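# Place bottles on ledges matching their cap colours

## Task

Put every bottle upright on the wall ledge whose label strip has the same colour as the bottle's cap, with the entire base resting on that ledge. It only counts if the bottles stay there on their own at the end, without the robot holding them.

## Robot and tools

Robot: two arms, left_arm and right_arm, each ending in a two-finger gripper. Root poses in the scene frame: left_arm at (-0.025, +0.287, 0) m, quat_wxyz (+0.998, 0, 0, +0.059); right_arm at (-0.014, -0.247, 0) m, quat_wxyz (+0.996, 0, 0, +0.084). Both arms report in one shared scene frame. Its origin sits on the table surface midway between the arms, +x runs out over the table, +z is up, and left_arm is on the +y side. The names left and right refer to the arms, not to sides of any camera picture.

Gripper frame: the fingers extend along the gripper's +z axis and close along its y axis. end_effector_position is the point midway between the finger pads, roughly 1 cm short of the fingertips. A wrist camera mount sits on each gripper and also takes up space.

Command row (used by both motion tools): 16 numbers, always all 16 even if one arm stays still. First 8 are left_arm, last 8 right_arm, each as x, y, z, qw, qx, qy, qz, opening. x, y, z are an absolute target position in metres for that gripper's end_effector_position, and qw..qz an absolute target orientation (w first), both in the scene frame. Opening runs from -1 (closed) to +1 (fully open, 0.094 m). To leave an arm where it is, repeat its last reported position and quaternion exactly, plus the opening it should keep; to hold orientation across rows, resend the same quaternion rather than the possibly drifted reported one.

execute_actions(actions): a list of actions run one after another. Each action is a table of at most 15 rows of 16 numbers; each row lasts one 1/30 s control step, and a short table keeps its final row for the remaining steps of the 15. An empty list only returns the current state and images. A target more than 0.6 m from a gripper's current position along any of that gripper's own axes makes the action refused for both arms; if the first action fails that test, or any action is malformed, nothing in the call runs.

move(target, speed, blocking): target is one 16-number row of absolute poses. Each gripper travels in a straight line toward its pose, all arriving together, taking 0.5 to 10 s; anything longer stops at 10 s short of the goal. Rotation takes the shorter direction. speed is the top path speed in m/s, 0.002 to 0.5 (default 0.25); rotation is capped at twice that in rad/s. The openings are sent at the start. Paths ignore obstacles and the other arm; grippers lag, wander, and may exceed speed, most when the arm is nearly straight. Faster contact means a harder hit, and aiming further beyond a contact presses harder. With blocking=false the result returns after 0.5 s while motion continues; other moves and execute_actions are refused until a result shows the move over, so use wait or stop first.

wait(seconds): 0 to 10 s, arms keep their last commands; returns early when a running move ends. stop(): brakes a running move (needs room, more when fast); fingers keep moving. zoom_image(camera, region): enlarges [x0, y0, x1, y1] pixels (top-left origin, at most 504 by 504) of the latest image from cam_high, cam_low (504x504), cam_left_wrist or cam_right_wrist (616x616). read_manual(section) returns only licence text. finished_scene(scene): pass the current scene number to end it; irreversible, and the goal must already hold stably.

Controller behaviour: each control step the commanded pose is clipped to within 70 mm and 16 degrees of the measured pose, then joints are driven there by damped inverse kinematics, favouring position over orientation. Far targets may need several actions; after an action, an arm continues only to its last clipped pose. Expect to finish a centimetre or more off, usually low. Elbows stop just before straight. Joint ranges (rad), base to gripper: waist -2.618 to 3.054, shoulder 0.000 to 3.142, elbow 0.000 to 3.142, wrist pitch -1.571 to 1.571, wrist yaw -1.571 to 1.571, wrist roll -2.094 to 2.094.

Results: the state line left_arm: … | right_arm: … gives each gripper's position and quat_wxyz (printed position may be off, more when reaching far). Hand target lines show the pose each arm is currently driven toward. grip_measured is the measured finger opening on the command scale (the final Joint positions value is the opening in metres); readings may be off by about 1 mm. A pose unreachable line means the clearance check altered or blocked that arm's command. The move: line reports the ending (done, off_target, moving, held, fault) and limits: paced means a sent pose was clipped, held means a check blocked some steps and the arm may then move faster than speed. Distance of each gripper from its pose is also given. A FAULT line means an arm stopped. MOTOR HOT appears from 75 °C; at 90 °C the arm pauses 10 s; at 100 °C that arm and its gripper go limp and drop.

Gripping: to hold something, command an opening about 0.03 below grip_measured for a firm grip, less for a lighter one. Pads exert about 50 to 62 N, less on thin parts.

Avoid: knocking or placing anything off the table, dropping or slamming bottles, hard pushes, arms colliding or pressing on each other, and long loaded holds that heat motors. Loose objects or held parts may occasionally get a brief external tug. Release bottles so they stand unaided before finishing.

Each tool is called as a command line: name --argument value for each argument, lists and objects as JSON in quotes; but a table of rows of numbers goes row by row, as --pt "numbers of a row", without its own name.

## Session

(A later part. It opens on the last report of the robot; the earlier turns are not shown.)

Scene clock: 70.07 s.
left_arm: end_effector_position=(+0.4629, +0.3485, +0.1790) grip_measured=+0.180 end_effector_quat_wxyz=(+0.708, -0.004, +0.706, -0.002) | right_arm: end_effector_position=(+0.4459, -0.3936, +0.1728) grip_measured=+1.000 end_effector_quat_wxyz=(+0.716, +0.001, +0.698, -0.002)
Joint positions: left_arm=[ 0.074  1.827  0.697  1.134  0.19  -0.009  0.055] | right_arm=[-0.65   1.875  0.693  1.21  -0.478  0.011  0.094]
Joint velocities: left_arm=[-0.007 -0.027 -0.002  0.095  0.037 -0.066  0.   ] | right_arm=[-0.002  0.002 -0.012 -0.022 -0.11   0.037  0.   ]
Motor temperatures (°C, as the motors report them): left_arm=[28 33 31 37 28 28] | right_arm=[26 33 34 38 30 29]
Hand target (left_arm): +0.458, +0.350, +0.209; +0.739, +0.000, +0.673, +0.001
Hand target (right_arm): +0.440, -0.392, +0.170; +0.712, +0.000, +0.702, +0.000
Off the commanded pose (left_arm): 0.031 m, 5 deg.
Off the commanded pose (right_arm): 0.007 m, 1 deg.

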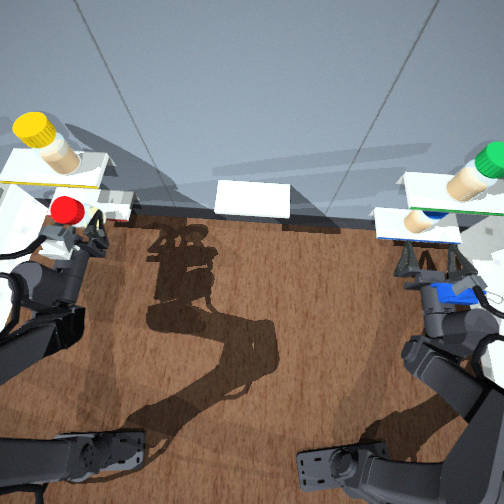

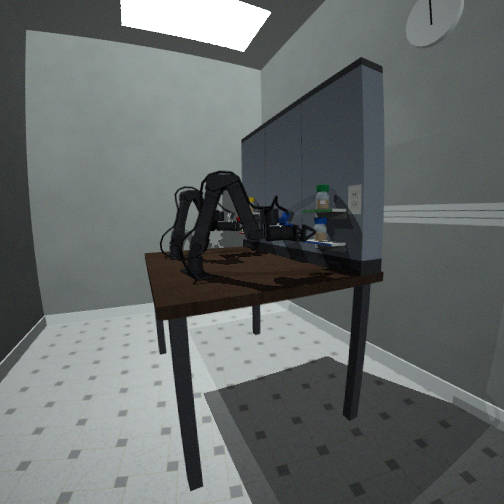

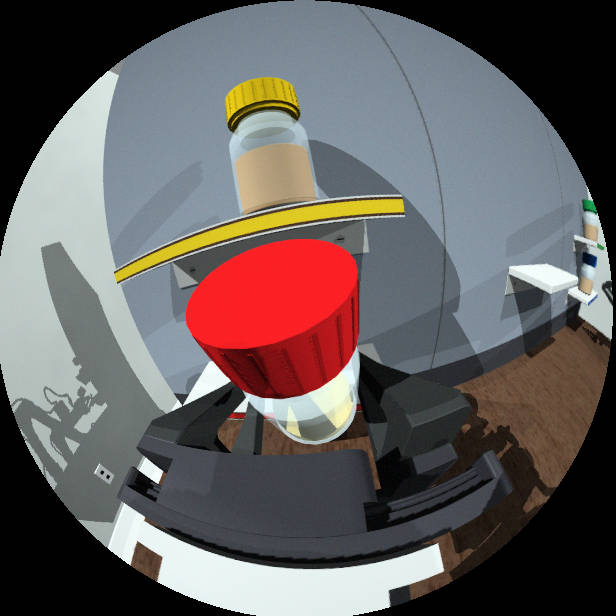

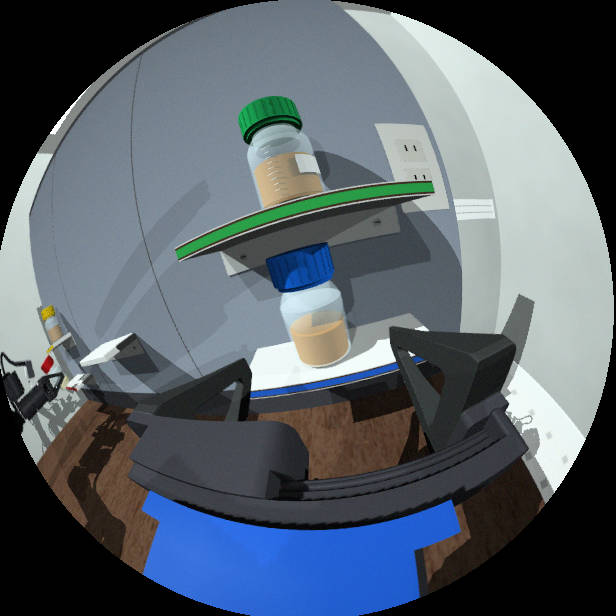

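execute_actions --actions '[[[0.456,0.350,0.210,0.733,0,0.680,0,0.14,0.440,-0.392,0.170,0.712,0,0.702,0,1],[0.454,0.350,0.210,0.725,0,0.689,0,0.14,0.440,-0.392,0.170,0.712,0,0.702,0,1],[0.452,0.350,0.210,0.716,0,0.698,0,0.14,0.440,-0.392,0.170,0.712,0,0.702,0,1],[0.450,0.350,0.210,0.707,0,0.707,0,0.14,0.440,-0.392,0.170,0.712,0,0.702,0,1],[0.448,0.350,0.210,0.698,0,0.716,0,0.14,0.440,-0.392,0.170,0.712,0,0.702,0,1],[0.446,0.350,0.210,0.689,0,0.725,0,0.14,0.440,-0.392,0.170,0.712,0,0.702,0,1],[0.445,0.350,0.210,0.679,0,0.734,0,0.14,0.440,-0.392,0.170,0.712,0,0.702,0,1],[0.445,0.350,0.210,0.669,0,0.743,0,0.14,0.440,-0.392,0.170,0.712,0,0.702,0,1],[0.445,0.350,0.210,0.659,0,0.752,0,0.14,0.440,-0.392,0.170,0.712,0,0.702,0,1],[0.445,0.350,0.210,0.649,0,0.760,0,0.14,0.440,-0.392,0.170,0.712,0,0.702,0,1],[0.445,0.350,0.210,0.639,0,0.769,0,0.14,0.440,-0.392,0.170,0.712,0,0.702,0,1],[0.445,0.350,0.210,0.630,0,0.777,0,0.14,0.440,-0.392,0.170,0.712,0,0.702,0,1],[0.445,0.350,0.210,0.6225,0,0.7826,0,0.14,0.440,-0.392,0.170,0.712,0,0.702,0,1]]]'

wait --seconds 0.4

zoom_image --camera "cam_right_wrist" --region '[0, 290, 150, 440]'

Scene clock: 71.27 s.
left_arm: end_effector_position=(+0.4441, +0.3476, +0.2012) grip_measured=+0.180 end_effector_quat_wxyz=(+0.642, -0.005, +0.767, -0.005) | right_arm: end_effector_position=(+0.4459, -0.3936, +0.1728) grip_measured=+1.000 end_effector_quat_wxyz=(+0.716, +0.001, +0.698, -0.002)
Joint positions: left_arm=[0.083 1.569 0.752 0.637 0.199 0.022 0.055] | right_arm=[-0.65   1.875  0.693  1.21  -0.478  0.011  0.094]
Joint velocities: left_arm=[ 0.007 -0.046  0.325 -0.989  0.037  0.081 -0.   ] | right_arm=[-0.012  0.012 -0.007 -0.007 -0.066 -0.037  0.   ]
Motor temperatures (°C, as the motors report them): left_arm=[28 33 31 37 28 28] | right_arm=[26 33 33 38 30 29]
Hand target (left_arm): +0.444, +0.350, +0.210; +0.628, -0.001, +0.778, -0.002
Hand target (right_arm): +0.440, -0.392, +0.170; +0.712, +0.000, +0.702, +0.000
Off the commanded pose (left_arm): 0.009 m, 3 deg.
Off the commanded pose (right_arm): 0.007 m, 1 deg.

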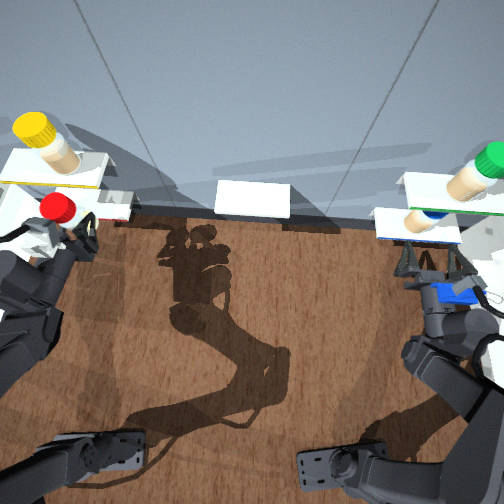

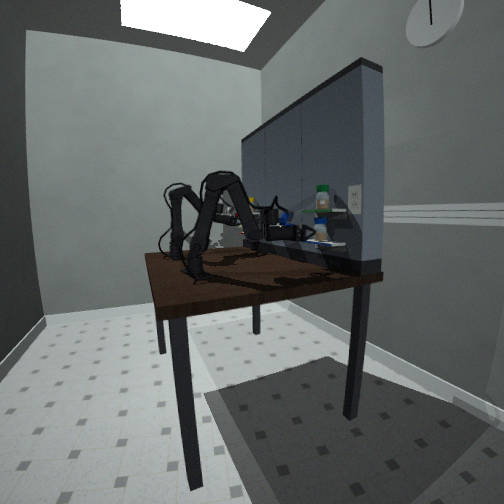

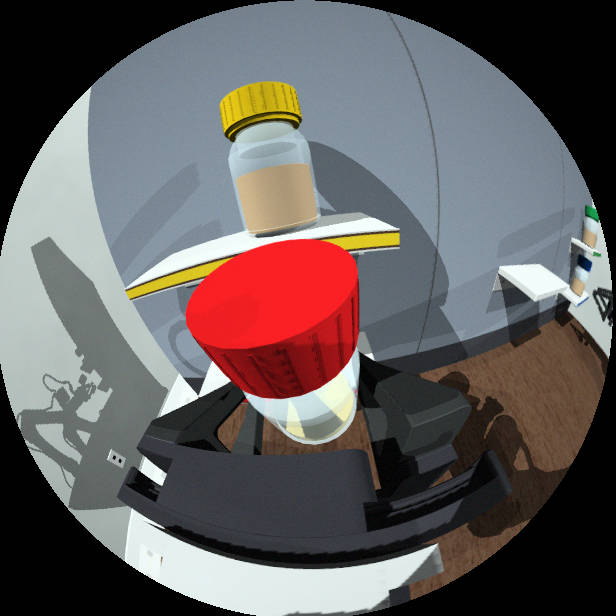

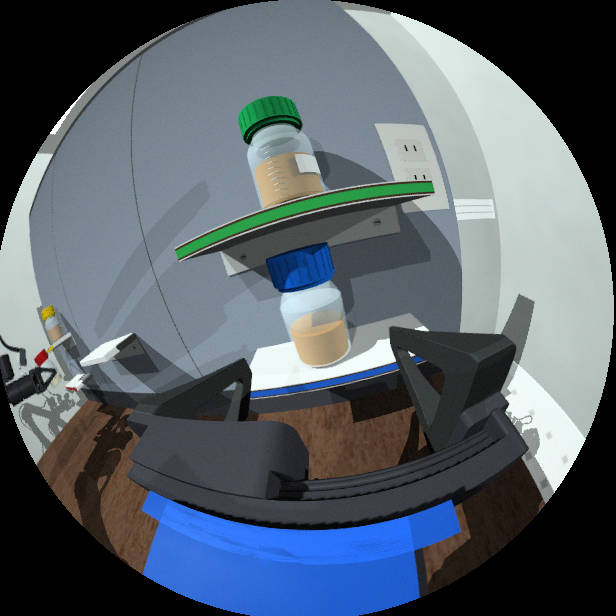

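Scene clock: 71.67 s.
left_arm: end_effector_position=(+0.4384, +0.3465, +0.1740) grip_measured=+0.180 end_effector_quat_wxyz=(+0.592, -0.008, +0.806, -0.011) | right_arm: end_effector_position=(+0.4459, -0.3936, +0.1728) grip_measured=+1.000 end_effector_quat_wxyz=(+0.716, +0.001, +0.698, -0.002)
Joint positions: left_arm=[0.083 1.568 0.768 0.49  0.199 0.034 0.055] | right_arm=[-0.65   1.875  0.693  1.21  -0.478  0.011  0.094]
Joint velocities: left_arm=[-0.017  0.007  0.002 -0.066 -0.051  0.037 -0.   ] | right_arm=[-0.007 -0.012 -0.012 -0.022 -0.051 -0.007  0.   ]
Motor temperatures (°C, as the motors report them): left_arm=[28 33 31 37 28 28] | right_arm=[26 33 33 38 30 29]
Hand target (left_arm): +0.444, +0.350, +0.210; +0.628, -0.001, +0.778, -0.002
Hand target (right_arm): +0.440, -0.392, +0.170; +0.712, +0.000, +0.702, +0.000
Off the commanded pose (left_arm): 0.037 m, 5 deg.
Off the commanded pose (right_arm): 0.007 m, 1 deg.
wait: 0.40 s; no rest

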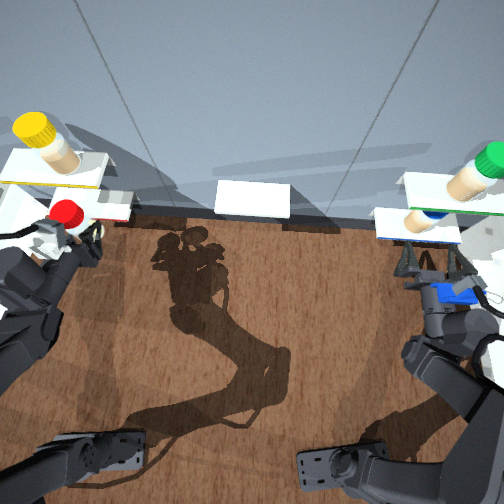

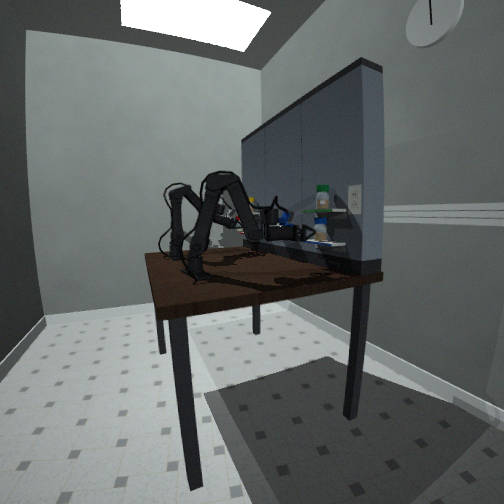

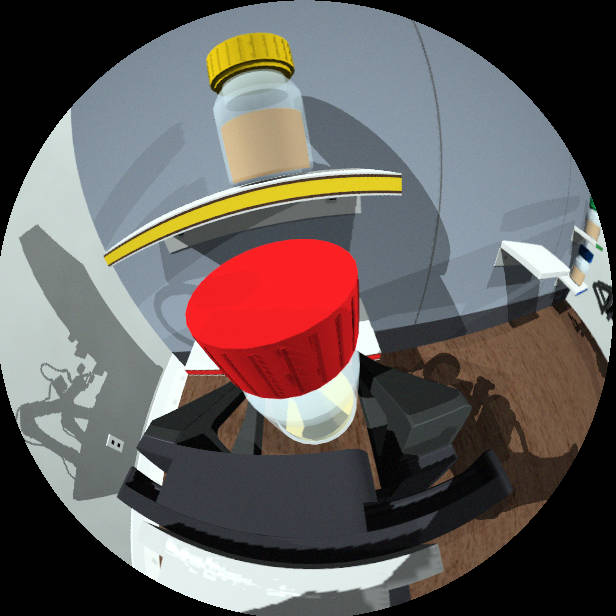

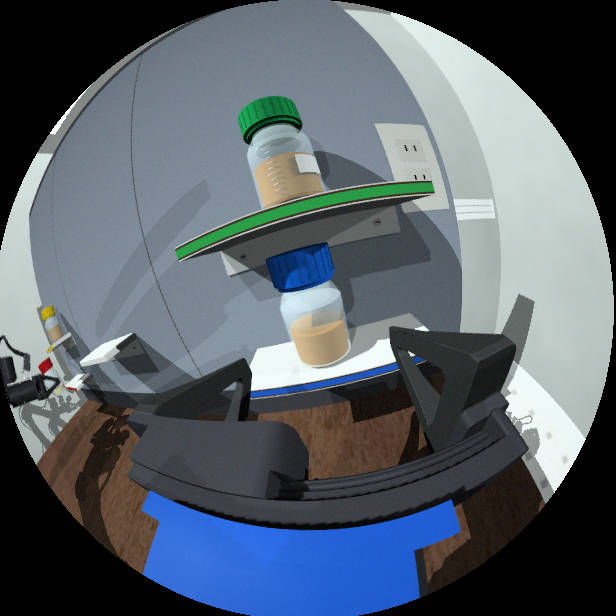

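Region (0, 290, 150, 440) of cam_right_wrist's 616x616 image, scaled by 3.360, with more detail than that image has.

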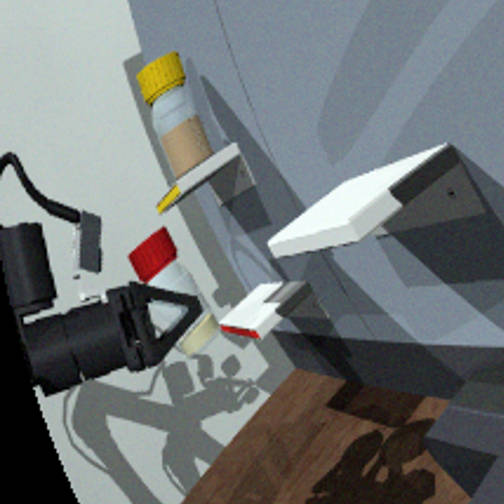

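execute_actions --actions '[[[0.446,0.350,0.211,0.625,0,0.781,0,0.14,0.440,-0.392,0.170,0.712,0,0.702,0,1],[0.448,0.350,0.211,0.625,0,0.781,0,0.14,0.440,-0.392,0.170,0.712,0,0.702,0,1],[0.450,0.350,0.212,0.625,0,0.781,0,0.14,0.440,-0.392,0.170,0.712,0,0.702,0,1],[0.452,0.350,0.212,0.625,0,0.781,0,0.14,0.440,-0.392,0.170,0.712,0,0.702,0,1],[0.454,0.350,0.213,0.625,0,0.781,0,0.14,0.440,-0.392,0.170,0.712,0,0.702,0,1],[0.456,0.350,0.213,0.625,0,0.781,0,0.14,0.440,-0.392,0.170,0.712,0,0.702,0,1],[0.458,0.350,0.214,0.625,0,0.781,0,0.14,0.440,-0.392,0.170,0.712,0,0.702,0,1],[0.460,0.350,0.214,0.625,0,0.781,0,0.14,0.440,-0.392,0.170,0.712,0,0.702,0,1],[0.462,0.350,0.214,0.625,0,0.781,0,0.14,0.440,-0.392,0.170,0.712,0,0.702,0,1],[0.464,0.350,0.214,0.625,0,0.781,0,0.14,0.440,-0.392,0.170,0.712,0,0.702,0,1],[0.466,0.350,0.214,0.625,0,0.781,0,0.14,0.440,-0.392,0.170,0.712,0,0.702,0,1],[0.468,0.350,0.214,0.625,0,0.781,0,0.14,0.440,-0.392,0.170,0.712,0,0.702,0,1],[0.469,0.350,0.214,0.625,0,0.781,0,0.14,0.440,-0.392,0.170,0.712,0,0.702,0,1],[0.470,0.350,0.214,0.625,0,0.781,0,0.14,0.440,-0.392,0.170,0.712,0,0.702,0,1]]]'

zoom_image --camera "cam_right_wrist" --region '[10, 320, 110, 420]'

Scene clock: 72.87 s.
left_arm: end_effector_position=(+0.4582, +0.3520, +0.1922) grip_measured=+0.180 end_effector_quat_wxyz=(+0.600, -0.008, +0.800, -0.005) | right_arm: end_effector_position=(+0.4459, -0.3936, +0.1728) grip_measured=+1.000 end_effector_quat_wxyz=(+0.716, +0.001, +0.698, -0.002)
Joint positions: left_arm=[0.083 1.609 0.871 0.45  0.191 0.038 0.055] | right_arm=[-0.65   1.875  0.693  1.21  -0.478  0.011  0.094]
Joint velocities: left_arm=[-0.002  0.149  0.076 -0.081 -0.066 -0.022 -0.   ] | right_arm=[ 0.007 -0.007  0.002 -0.007 -0.051 -0.007  0.   ]
Motor temperatures (°C, as the motors report them): left_arm=[28 33 31 37 28 28] | right_arm=[26 33 33 38 30 29]
Hand target (left_arm): +0.469, +0.350, +0.214; +0.625, -0.000, +0.781, +0.000
Hand target (right_arm): +0.440, -0.392, +0.170; +0.712, +0.000, +0.702, +0.000
Off the commanded pose (left_arm): 0.025 m, 4 deg.
Off the commanded pose (right_arm): 0.007 m, 1 deg.

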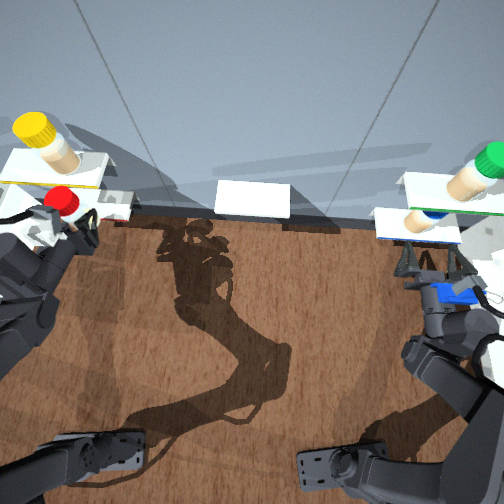

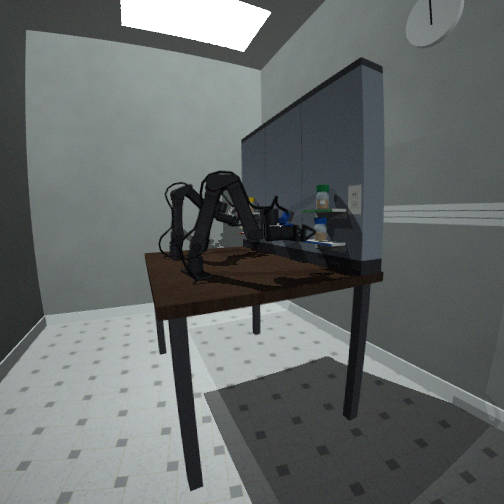

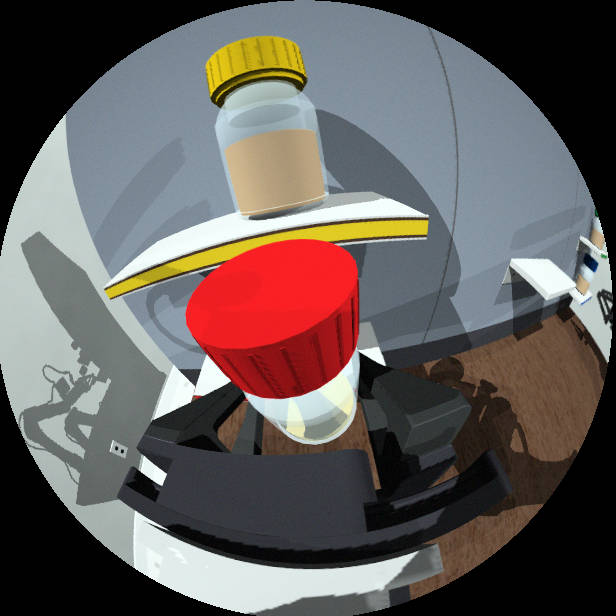

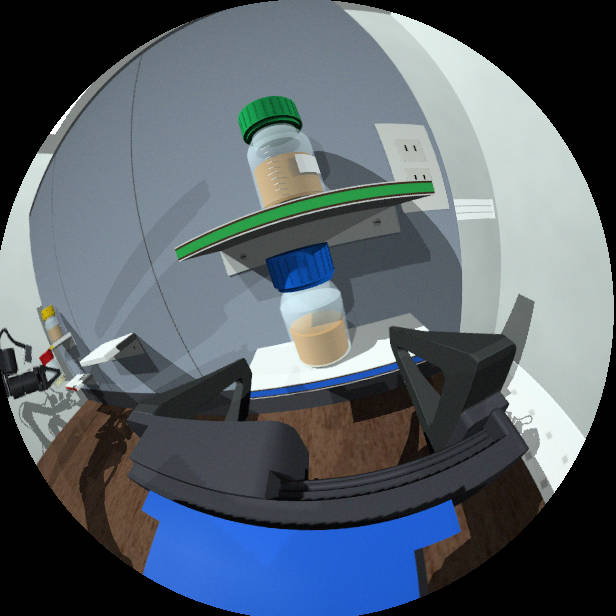

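Region (10, 320, 110, 420) of cam_right_wrist's 616x616 image, scaled by 5.040, with more detail than that image has.

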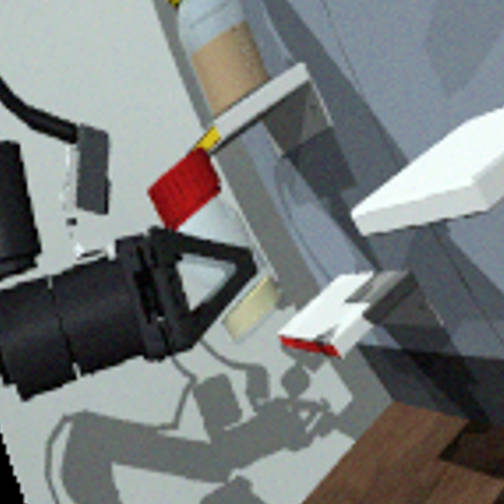

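execute_actions --actions '[[[0.468,0.350,0.212,0.625,0,0.781,0,0.14,0.440,-0.392,0.170,0.712,0,0.702,0,1],[0.467,0.350,0.210,0.625,0,0.781,0,0.14,0.440,-0.392,0.170,0.712,0,0.702,0,1],[0.467,0.350,0.208,0.623,0,0.782,0,0.14,0.440,-0.392,0.170,0.712,0,0.702,0,1],[0.467,0.350,0.206,0.622,0,0.783,0,0.14,0.440,-0.392,0.170,0.712,0,0.702,0,1],[0.467,0.350,0.204,0.62,0,0.785,0,0.14,0.440,-0.392,0.170,0.712,0,0.702,0,1],[0.467,0.350,0.202,0.62,0,0.785,0,0.14,0.440,-0.392,0.170,0.712,0,0.702,0,1],[0.467,0.350,0.200,0.62,0,0.785,0,0.14,0.440,-0.392,0.170,0.712,0,0.702,0,1]]]'

Scene clock: 73.53 s.
left_arm: end_effector_position=(+0.4608, +0.3529, +0.1820) grip_measured=+0.180 end_effector_quat_wxyz=(+0.593, -0.010, +0.805, -0.005) | right_arm: end_effector_position=(+0.4459, -0.3936, +0.1728) grip_measured=+1.000 end_effector_quat_wxyz=(+0.716, +0.001, +0.698, -0.002)
Joint positions: left_arm=[0.083 1.636 0.872 0.457 0.188 0.039 0.055] | right_arm=[-0.65   1.875  0.693  1.21  -0.478  0.011  0.094]
Joint velocities: left_arm=[ 0.017 -0.012 -0.022 -0.007  0.007  0.022 -0.   ] | right_arm=[-0.012 -0.007 -0.012 -0.007 -0.022 -0.081  0.   ]
Motor temperatures (°C, as the motors report them): left_arm=[28 33 31 37 28 28] | right_arm=[26 33 33 38 30 29]
Hand target (left_arm): +0.466, +0.350, +0.200; +0.619, -0.000, +0.785, +0.000
Hand target (right_arm): +0.440, -0.392, +0.170; +0.712, +0.000, +0.702, +0.000
Off the commanded pose (left_arm): 0.019 m, 4 deg.
Off the commanded pose (right_arm): 0.007 m, 1 deg.

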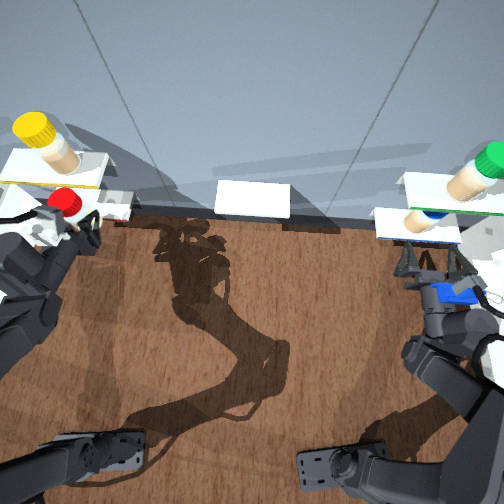

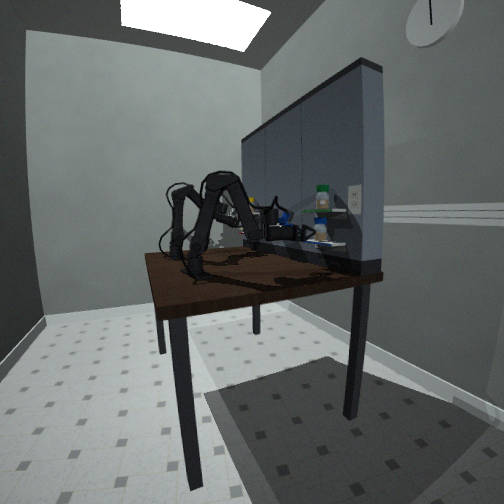

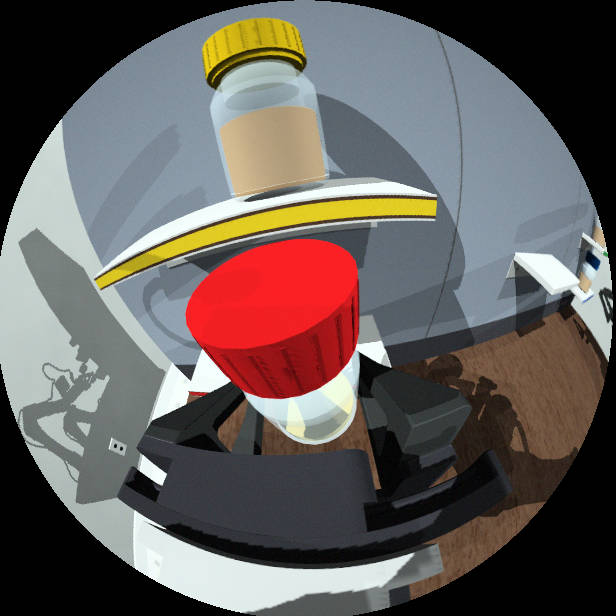

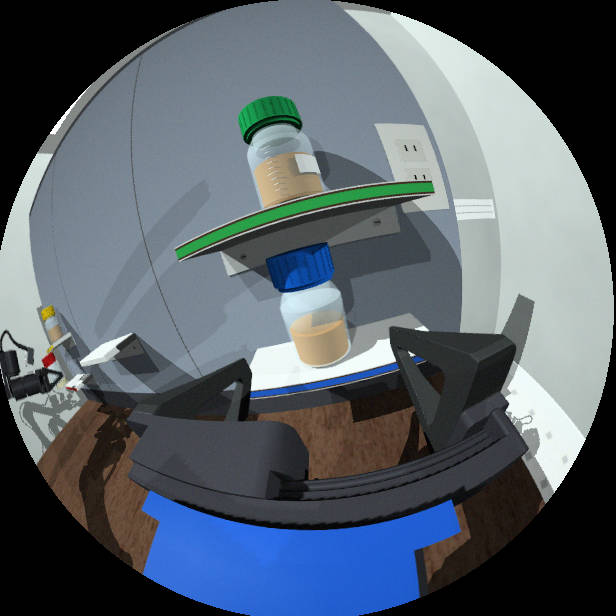

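Forward slowly at cmd z 0.200.

execute_actions --actions '[[[0.469,0.350,0.200,0.62,0,0.785,0,0.14,0.440,-0.392,0.170,0.712,0,0.702,0,1],[0.471,0.350,0.200,0.62,0,0.785,0,0.14,0.440,-0.392,0.170,0.712,0,0.702,0,1],[0.473,0.350,0.200,0.62,0,0.785,0,0.14,0.440,-0.392,0.170,0.712,0,0.702,0,1],[0.475,0.350,0.200,0.62,0,0.785,0,0.14,0.440,-0.392,0.170,0.712,0,0.702,0,1],[0.477,0.350,0.200,0.62,0,0.785,0,0.14,0.440,-0.392,0.170,0.712,0,0.702,0,1],[0.479,0.350,0.200,0.62,0,0.785,0,0.14,0.440,-0.392,0.170,0.712,0,0.702,0,1],[0.481,0.350,0.200,0.62,0,0.785,0,0.14,0.440,-0.392,0.170,0.712,0,0.702,0,1],[0.483,0.350,0.200,0.62,0,0.785,0,0.14,0.440,-0.392,0.170,0.712,0,0.702,0,1],[0.485,0.350,0.200,0.62,0,0.785,0,0.14,0.440,-0.392,0.170,0.712,0,0.702,0,1],[0.487,0.350,0.200,0.62,0,0.785,0,0.14,0.440,-0.392,0.170,0.712,0,0.702,0,1],[0.489,0.350,0.200,0.62,0,0.785,0,0.14,0.440,-0.392,0.170,0.712,0,0.702,0,1],[0.491,0.350,0.200,0.62,0,0.785,0,0.14,0.440,-0.392,0.170,0.712,0,0.702,0,1],[0.493,0.350,0.200,0.62,0,0.785,0,0.14,0.440,-0.392,0.170,0.712,0,0.702,0,1],[0.495,0.350,0.200,0.62,0,0.785,0,0.14,0.440,-0.392,0.170,0.712,0,0.702,0,1],[0.497,0.350,0.200,0.62,0,0.785,0,0.14,0.440,-0.392,0.170,0.712,0,0.702,0,1]],[[0.499,0.350,0.200,0.62,0,0.785,0,0.14,0.440,-0.392,0.170,0.712,0,0.702,0,1],[0.501,0.350,0.200,0.62,0,0.785,0,0.14,0.440,-0.392,0.170,0.712,0,0.702,0,1],[0.503,0.350,0.200,0.62,0,0.785,0,0.14,0.440,-0.392,0.170,0.712,0,0.702,0,1],[0.505,0.350,0.200,0.62,0,0.785,0,0.14,0.440,-0.392,0.170,0.712,0,0.702,0,1],[0.507,0.350,0.200,0.62,0,0.785,0,0.14,0.440,-0.392,0.170,0.712,0,0.702,0,1],[0.509,0.350,0.200,0.62,0,0.785,0,0.14,0.440,-0.392,0.170,0.712,0,0.702,0,1],[0.511,0.350,0.200,0.62,0,0.785,0,0.14,0.440,-0.392,0.170,0.712,0,0.702,0,1],[0.513,0.350,0.200,0.62,0,0.785,0,0.14,0.440,-0.392,0.170,0.712,0,0.702,0,1]]]'

zoom_image --camera "cam_right_wrist" --region '[10, 320, 110, 420]'

Scene clock: 75.00 s.
left_arm: end_effector_position=(+0.5013, +0.3517, +0.1719) grip_measured=+0.180 end_effector_quat_wxyz=(+0.589, -0.006, +0.808, -0.004) | right_arm: end_effector_position=(+0.4459, -0.3936, +0.1728) grip_measured=+1.000 end_effector_quat_wxyz=(+0.716, +0.001, +0.698, -0.002)
Joint positions: left_arm=[0.058 1.794 1.022 0.458 0.167 0.039 0.055] | right_arm=[-0.65   1.875  0.693  1.21  -0.478  0.011  0.094]
Joint velocities: left_arm=[ 0.007  0.007 -0.002 -0.081 -0.066 -0.081  0.   ] | right_arm=[ 0.002 -0.007 -0.007  0.022  0.007 -0.022  0.   ]
Motor temperatures (°C, as the motors report them): left_arm=[28 33 31 38 28 28] | right_arm=[26 33 33 38 30 29]
Hand target (left_arm): +0.511, +0.350, +0.200; +0.620, -0.000, +0.785, +0.001
Hand target (right_arm): +0.440, -0.392, +0.170; +0.712, +0.000, +0.702, +0.000
Off the commanded pose (left_arm): 0.030 m, 4 deg.
Off the commanded pose (right_arm): 0.007 m, 1 deg.

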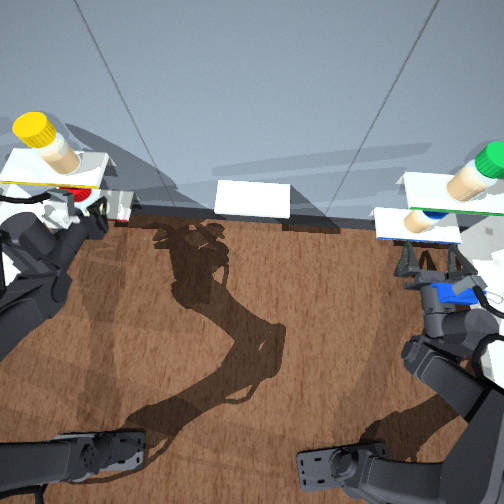

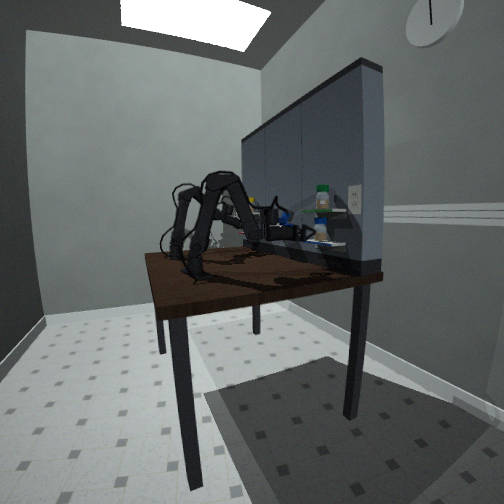

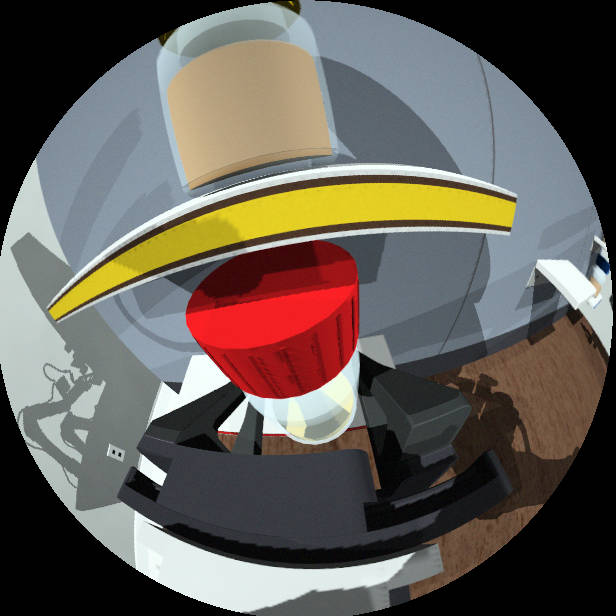

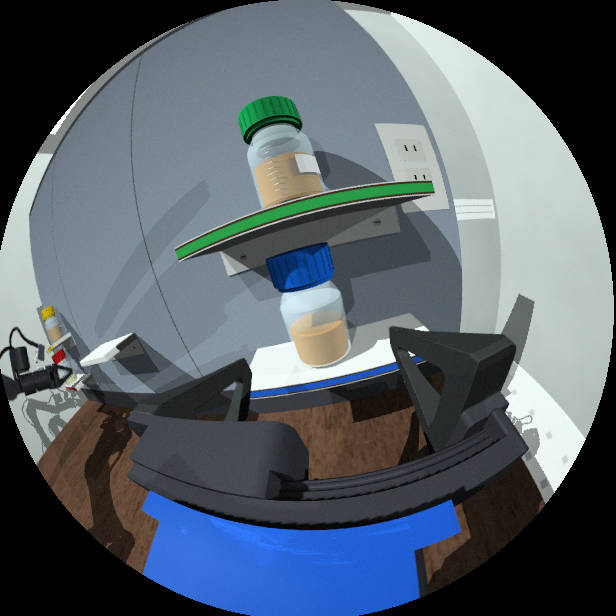

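Region (10, 320, 110, 420) of cam_right_wrist's 616x616 image, scaled by 5.040, with more detail than that image has.

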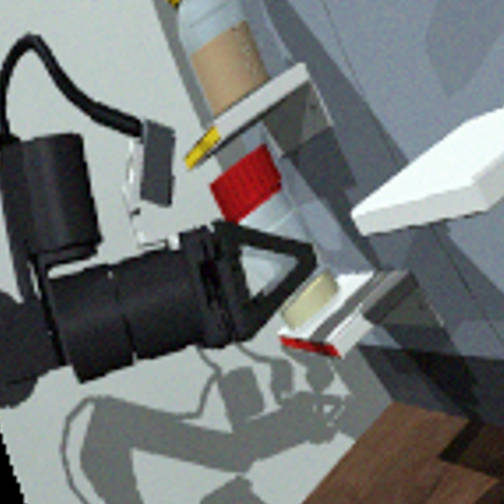

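execute_actions --actions '[[[0.515,0.350,0.201,0.62,0,0.785,0,0.14,0.440,-0.392,0.170,0.712,0,0.702,0,1],[0.517,0.350,0.202,0.62,0,0.785,0,0.14,0.440,-0.392,0.170,0.712,0,0.702,0,1],[0.519,0.350,0.203,0.62,0,0.785,0,0.14,0.440,-0.392,0.170,0.712,0,0.702,0,1],[0.521,0.350,0.203,0.62,0,0.785,0,0.14,0.440,-0.392,0.170,0.712,0,0.702,0,1],[0.523,0.350,0.203,0.62,0,0.785,0,0.14,0.440,-0.392,0.170,0.712,0,0.702,0,1],[0.525,0.350,0.203,0.62,0,0.785,0,0.14,0.440,-0.392,0.170,0.712,0,0.702,0,1],[0.527,0.350,0.203,0.62,0,0.785,0,0.14,0.440,-0.392,0.170,0.712,0,0.702,0,1],[0.529,0.350,0.203,0.62,0,0.785,0,0.14,0.440,-0.392,0.170,0.712,0,0.702,0,1],[0.530,0.350,0.203,0.62,0,0.785,0,0.14,0.440,-0.392,0.170,0.712,0,0.702,0,1]]]'

zoom_image --camera "cam_right_wrist" --region '[10, 320, 110, 420]'

Scene clock: 75.80 s.
left_arm: end_effector_position=(+0.5192, +0.3518, +0.1764) grip_measured=+0.180 end_effector_quat_wxyz=(+0.592, -0.005, +0.806, -0.003) | right_arm: end_effector_position=(+0.4459, -0.3936, +0.1728) grip_measured=+1.000 end_effector_quat_wxyz=(+0.716, +0.001, +0.698, -0.002)
Joint positions: left_arm=[0.05  1.847 1.105 0.434 0.16  0.039 0.055] | right_arm=[-0.65   1.875  0.693  1.21  -0.478  0.011  0.094]
Joint velocities: left_arm=[-0.012  0.042 -0.017 -0.066  0.037 -0.066 -0.   ] | right_arm=[-0.012 -0.002  0.007  0.022 -0.095  0.022  0.   ]
Motor temperatures (°C, as the motors report them): left_arm=[28 33 32 38 28 28] | right_arm=[26 33 33 38 30 29]
Hand target (left_arm): +0.528, +0.350, +0.203; +0.620, -0.000, +0.785, +0.001
Hand target (right_arm): +0.440, -0.392, +0.170; +0.712, +0.000, +0.702, +0.000
Off the commanded pose (left_arm): 0.029 m, 4 deg.
Off the commanded pose (right_arm): 0.007 m, 1 deg.

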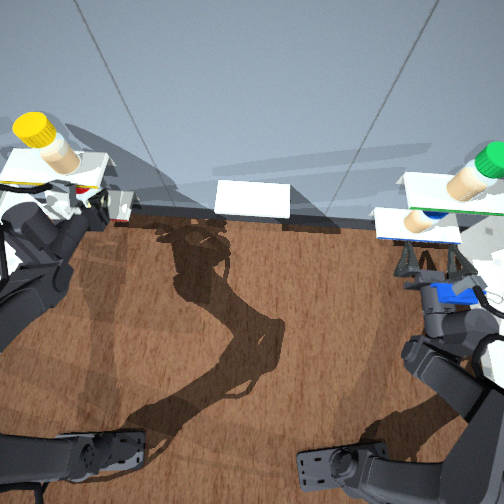

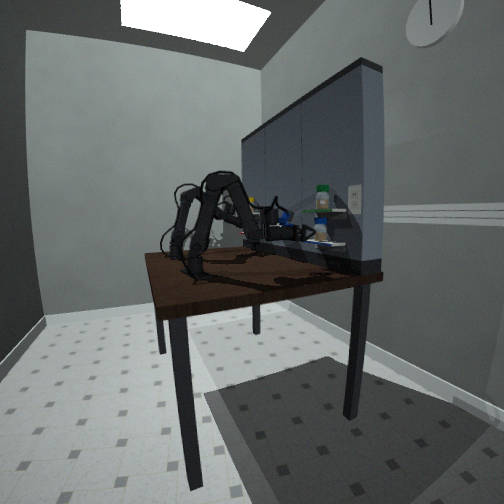

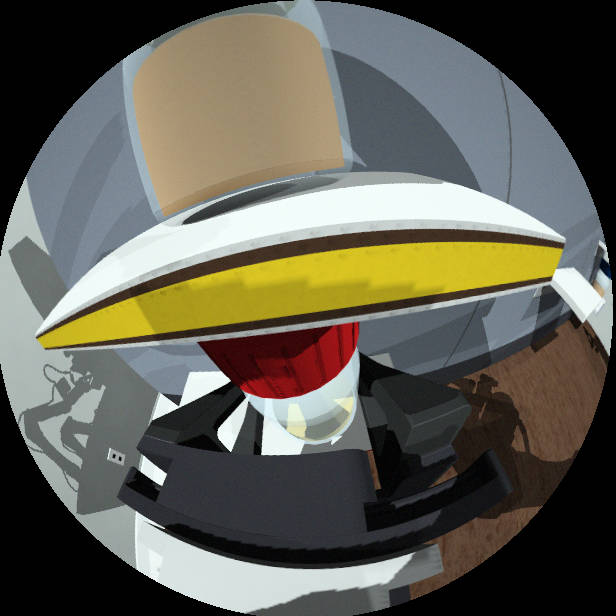

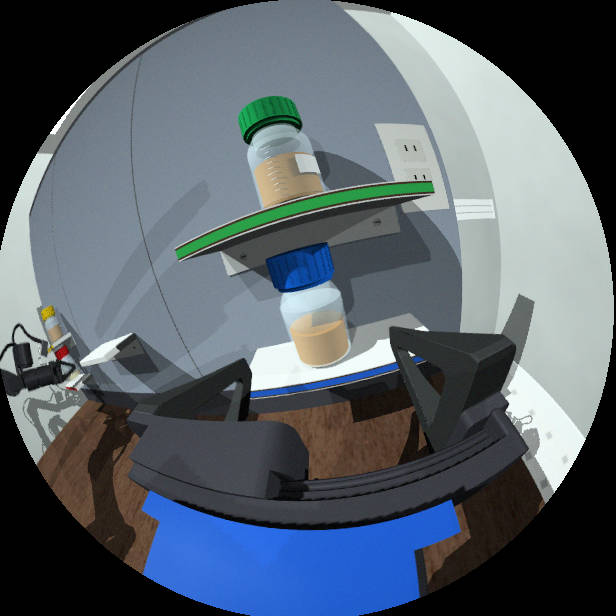

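Region (10, 320, 110, 420) of cam_right_wrist's 616x616 image, scaled by 5.040, with more detail than that image has.

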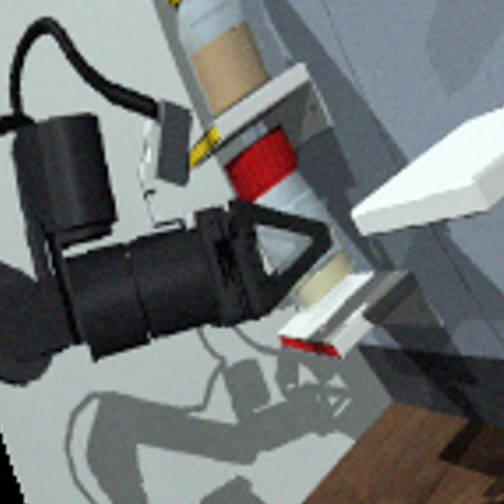

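execute_actions --actions '[[[0.530,0.350,0.201,0.62,0,0.785,0,0.14,0.440,-0.392,0.170,0.712,0,0.702,0,1],[0.530,0.350,0.199,0.62,0,0.785,0,0.14,0.440,-0.392,0.170,0.712,0,0.702,0,1],[0.530,0.350,0.197,0.62,0,0.785,0,0.14,0.440,-0.392,0.170,0.712,0,0.702,0,1],[0.530,0.350,0.195,0.62,0,0.785,0,0.14,0.440,-0.392,0.170,0.712,0,0.702,0,1],[0.530,0.350,0.193,0.62,0,0.785,0,0.14,0.440,-0.392,0.170,0.712,0,0.702,0,1],[0.530,0.350,0.191,0.618,0,0.786,0,0.14,0.440,-0.392,0.170,0.712,0,0.702,0,1],[0.530,0.350,0.189,0.616,0,0.788,0,0.14,0.440,-0.392,0.170,0.712,0,0.702,0,1],[0.529,0.350,0.187,0.614,0,0.789,0,0.14,0.440,-0.392,0.170,0.712,0,0.702,0,1],[0.529,0.350,0.185,0.612,0,0.791,0,0.14,0.440,-0.392,0.170,0.712,0,0.702,0,1],[0.528,0.350,0.183,0.61,0,0.792,0,0.14,0.440,-0.392,0.170,0.712,0,0.702,0,1],[0.528,0.350,0.181,0.608,0,0.794,0,0.14,0.440,-0.392,0.170,0.712,0,0.702,0,1],[0.527,0.350,0.179,0.606,0,0.795,0,0.14,0.440,-0.392,0.170,0.712,0,0.702,0,1],[0.527,0.350,0.177,0.604,0,0.797,0,0.14,0.440,-0.392,0.170,0.712,0,0.702,0,1],[0.526,0.350,0.175,0.602,0,0.798,0,0.14,0.440,-0.392,0.170,0.712,0,0.702,0,1],[0.525,0.350,0.173,0.6,0,0.8,0,0.14,0.440,-0.392,0.170,0.712,0,0.702,0,1]]]'

zoom_image --camera "cam_right_wrist" --region '[10, 320, 110, 420]'

Scene clock: 76.67 s.
left_arm: end_effector_position=(+0.5216, +0.3524, +0.1650) grip_measured=+0.180 end_effector_quat_wxyz=(+0.586, -0.006, +0.810, -0.004) | right_arm: end_effector_position=(+0.4459, -0.3936, +0.1728) grip_measured=+1.000 end_effector_quat_wxyz=(+0.716, +0.001, +0.698, -0.002)
Joint positions: left_arm=[0.05  1.874 1.105 0.447 0.159 0.039 0.055] | right_arm=[-0.65   1.875  0.693  1.21  -0.478  0.011  0.094]
Joint velocities: left_arm=[-0.012  0.007  0.002  0.007 -0.007 -0.051  0.   ] | right_arm=[ 0.007 -0.007  0.002 -0.022  0.037  0.007  0.   ]
Motor temperatures (°C, as the motors report them): left_arm=[28 33 32 38 28 28] | right_arm=[26 33 33 38 30 29]
Hand target (left_arm): +0.525, +0.350, +0.173; +0.600, -0.000, +0.800, -0.000
Hand target (right_arm): +0.440, -0.392, +0.170; +0.712, +0.000, +0.702, +0.000
Off the commanded pose (left_arm): 0.009 m, 2 deg.
Off the commanded pose (right_arm): 0.007 m, 1 deg.

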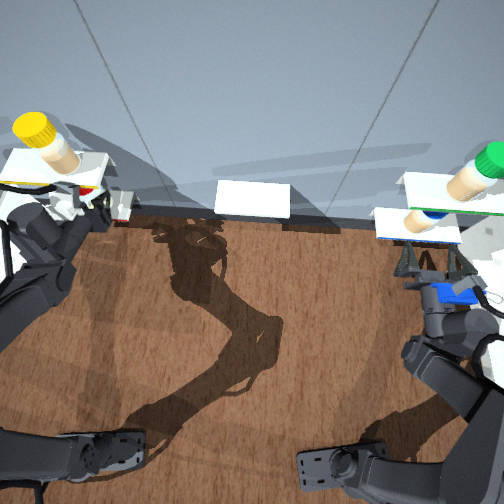

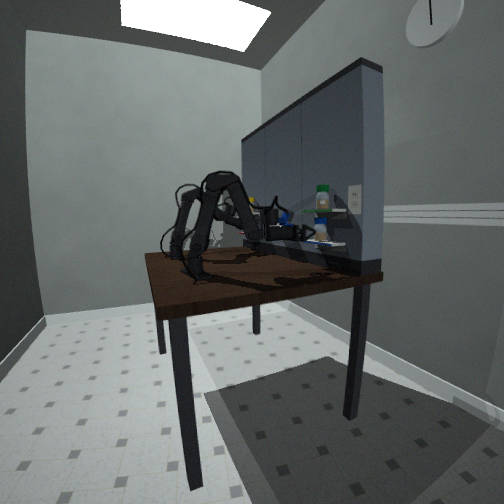

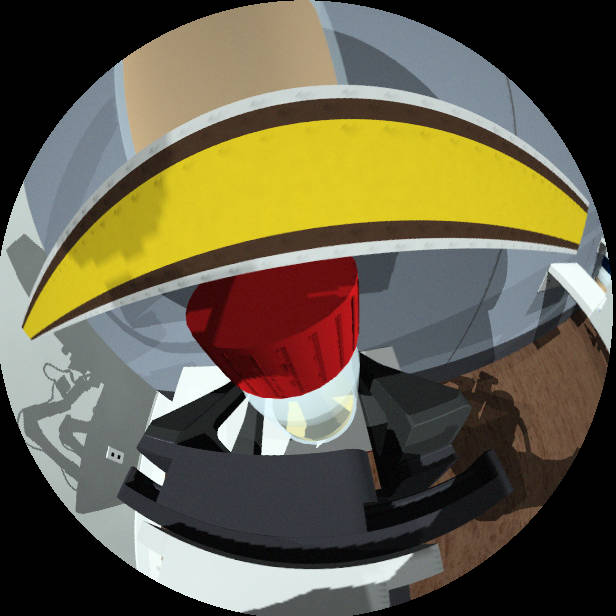

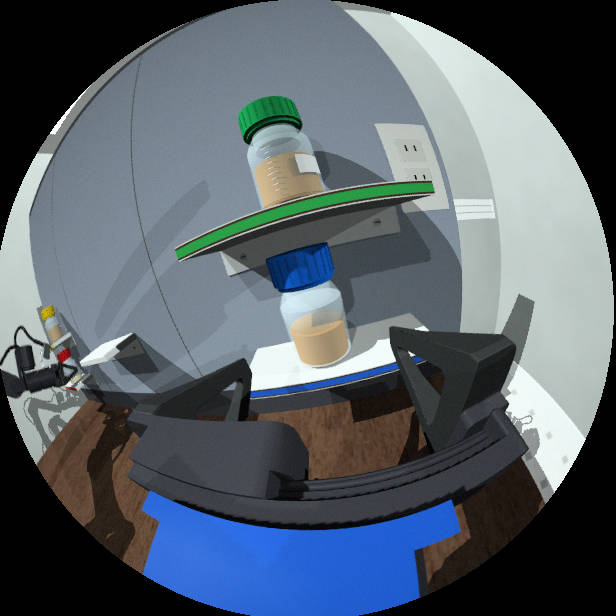

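Region (10, 320, 110, 420) of cam_right_wrist's 616x616 image, scaled by 5.040, with more detail than that image has.

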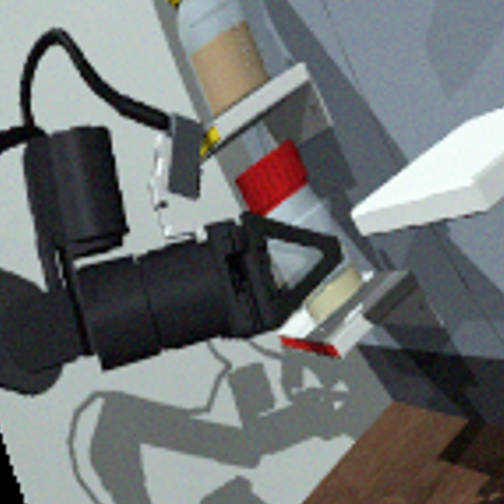

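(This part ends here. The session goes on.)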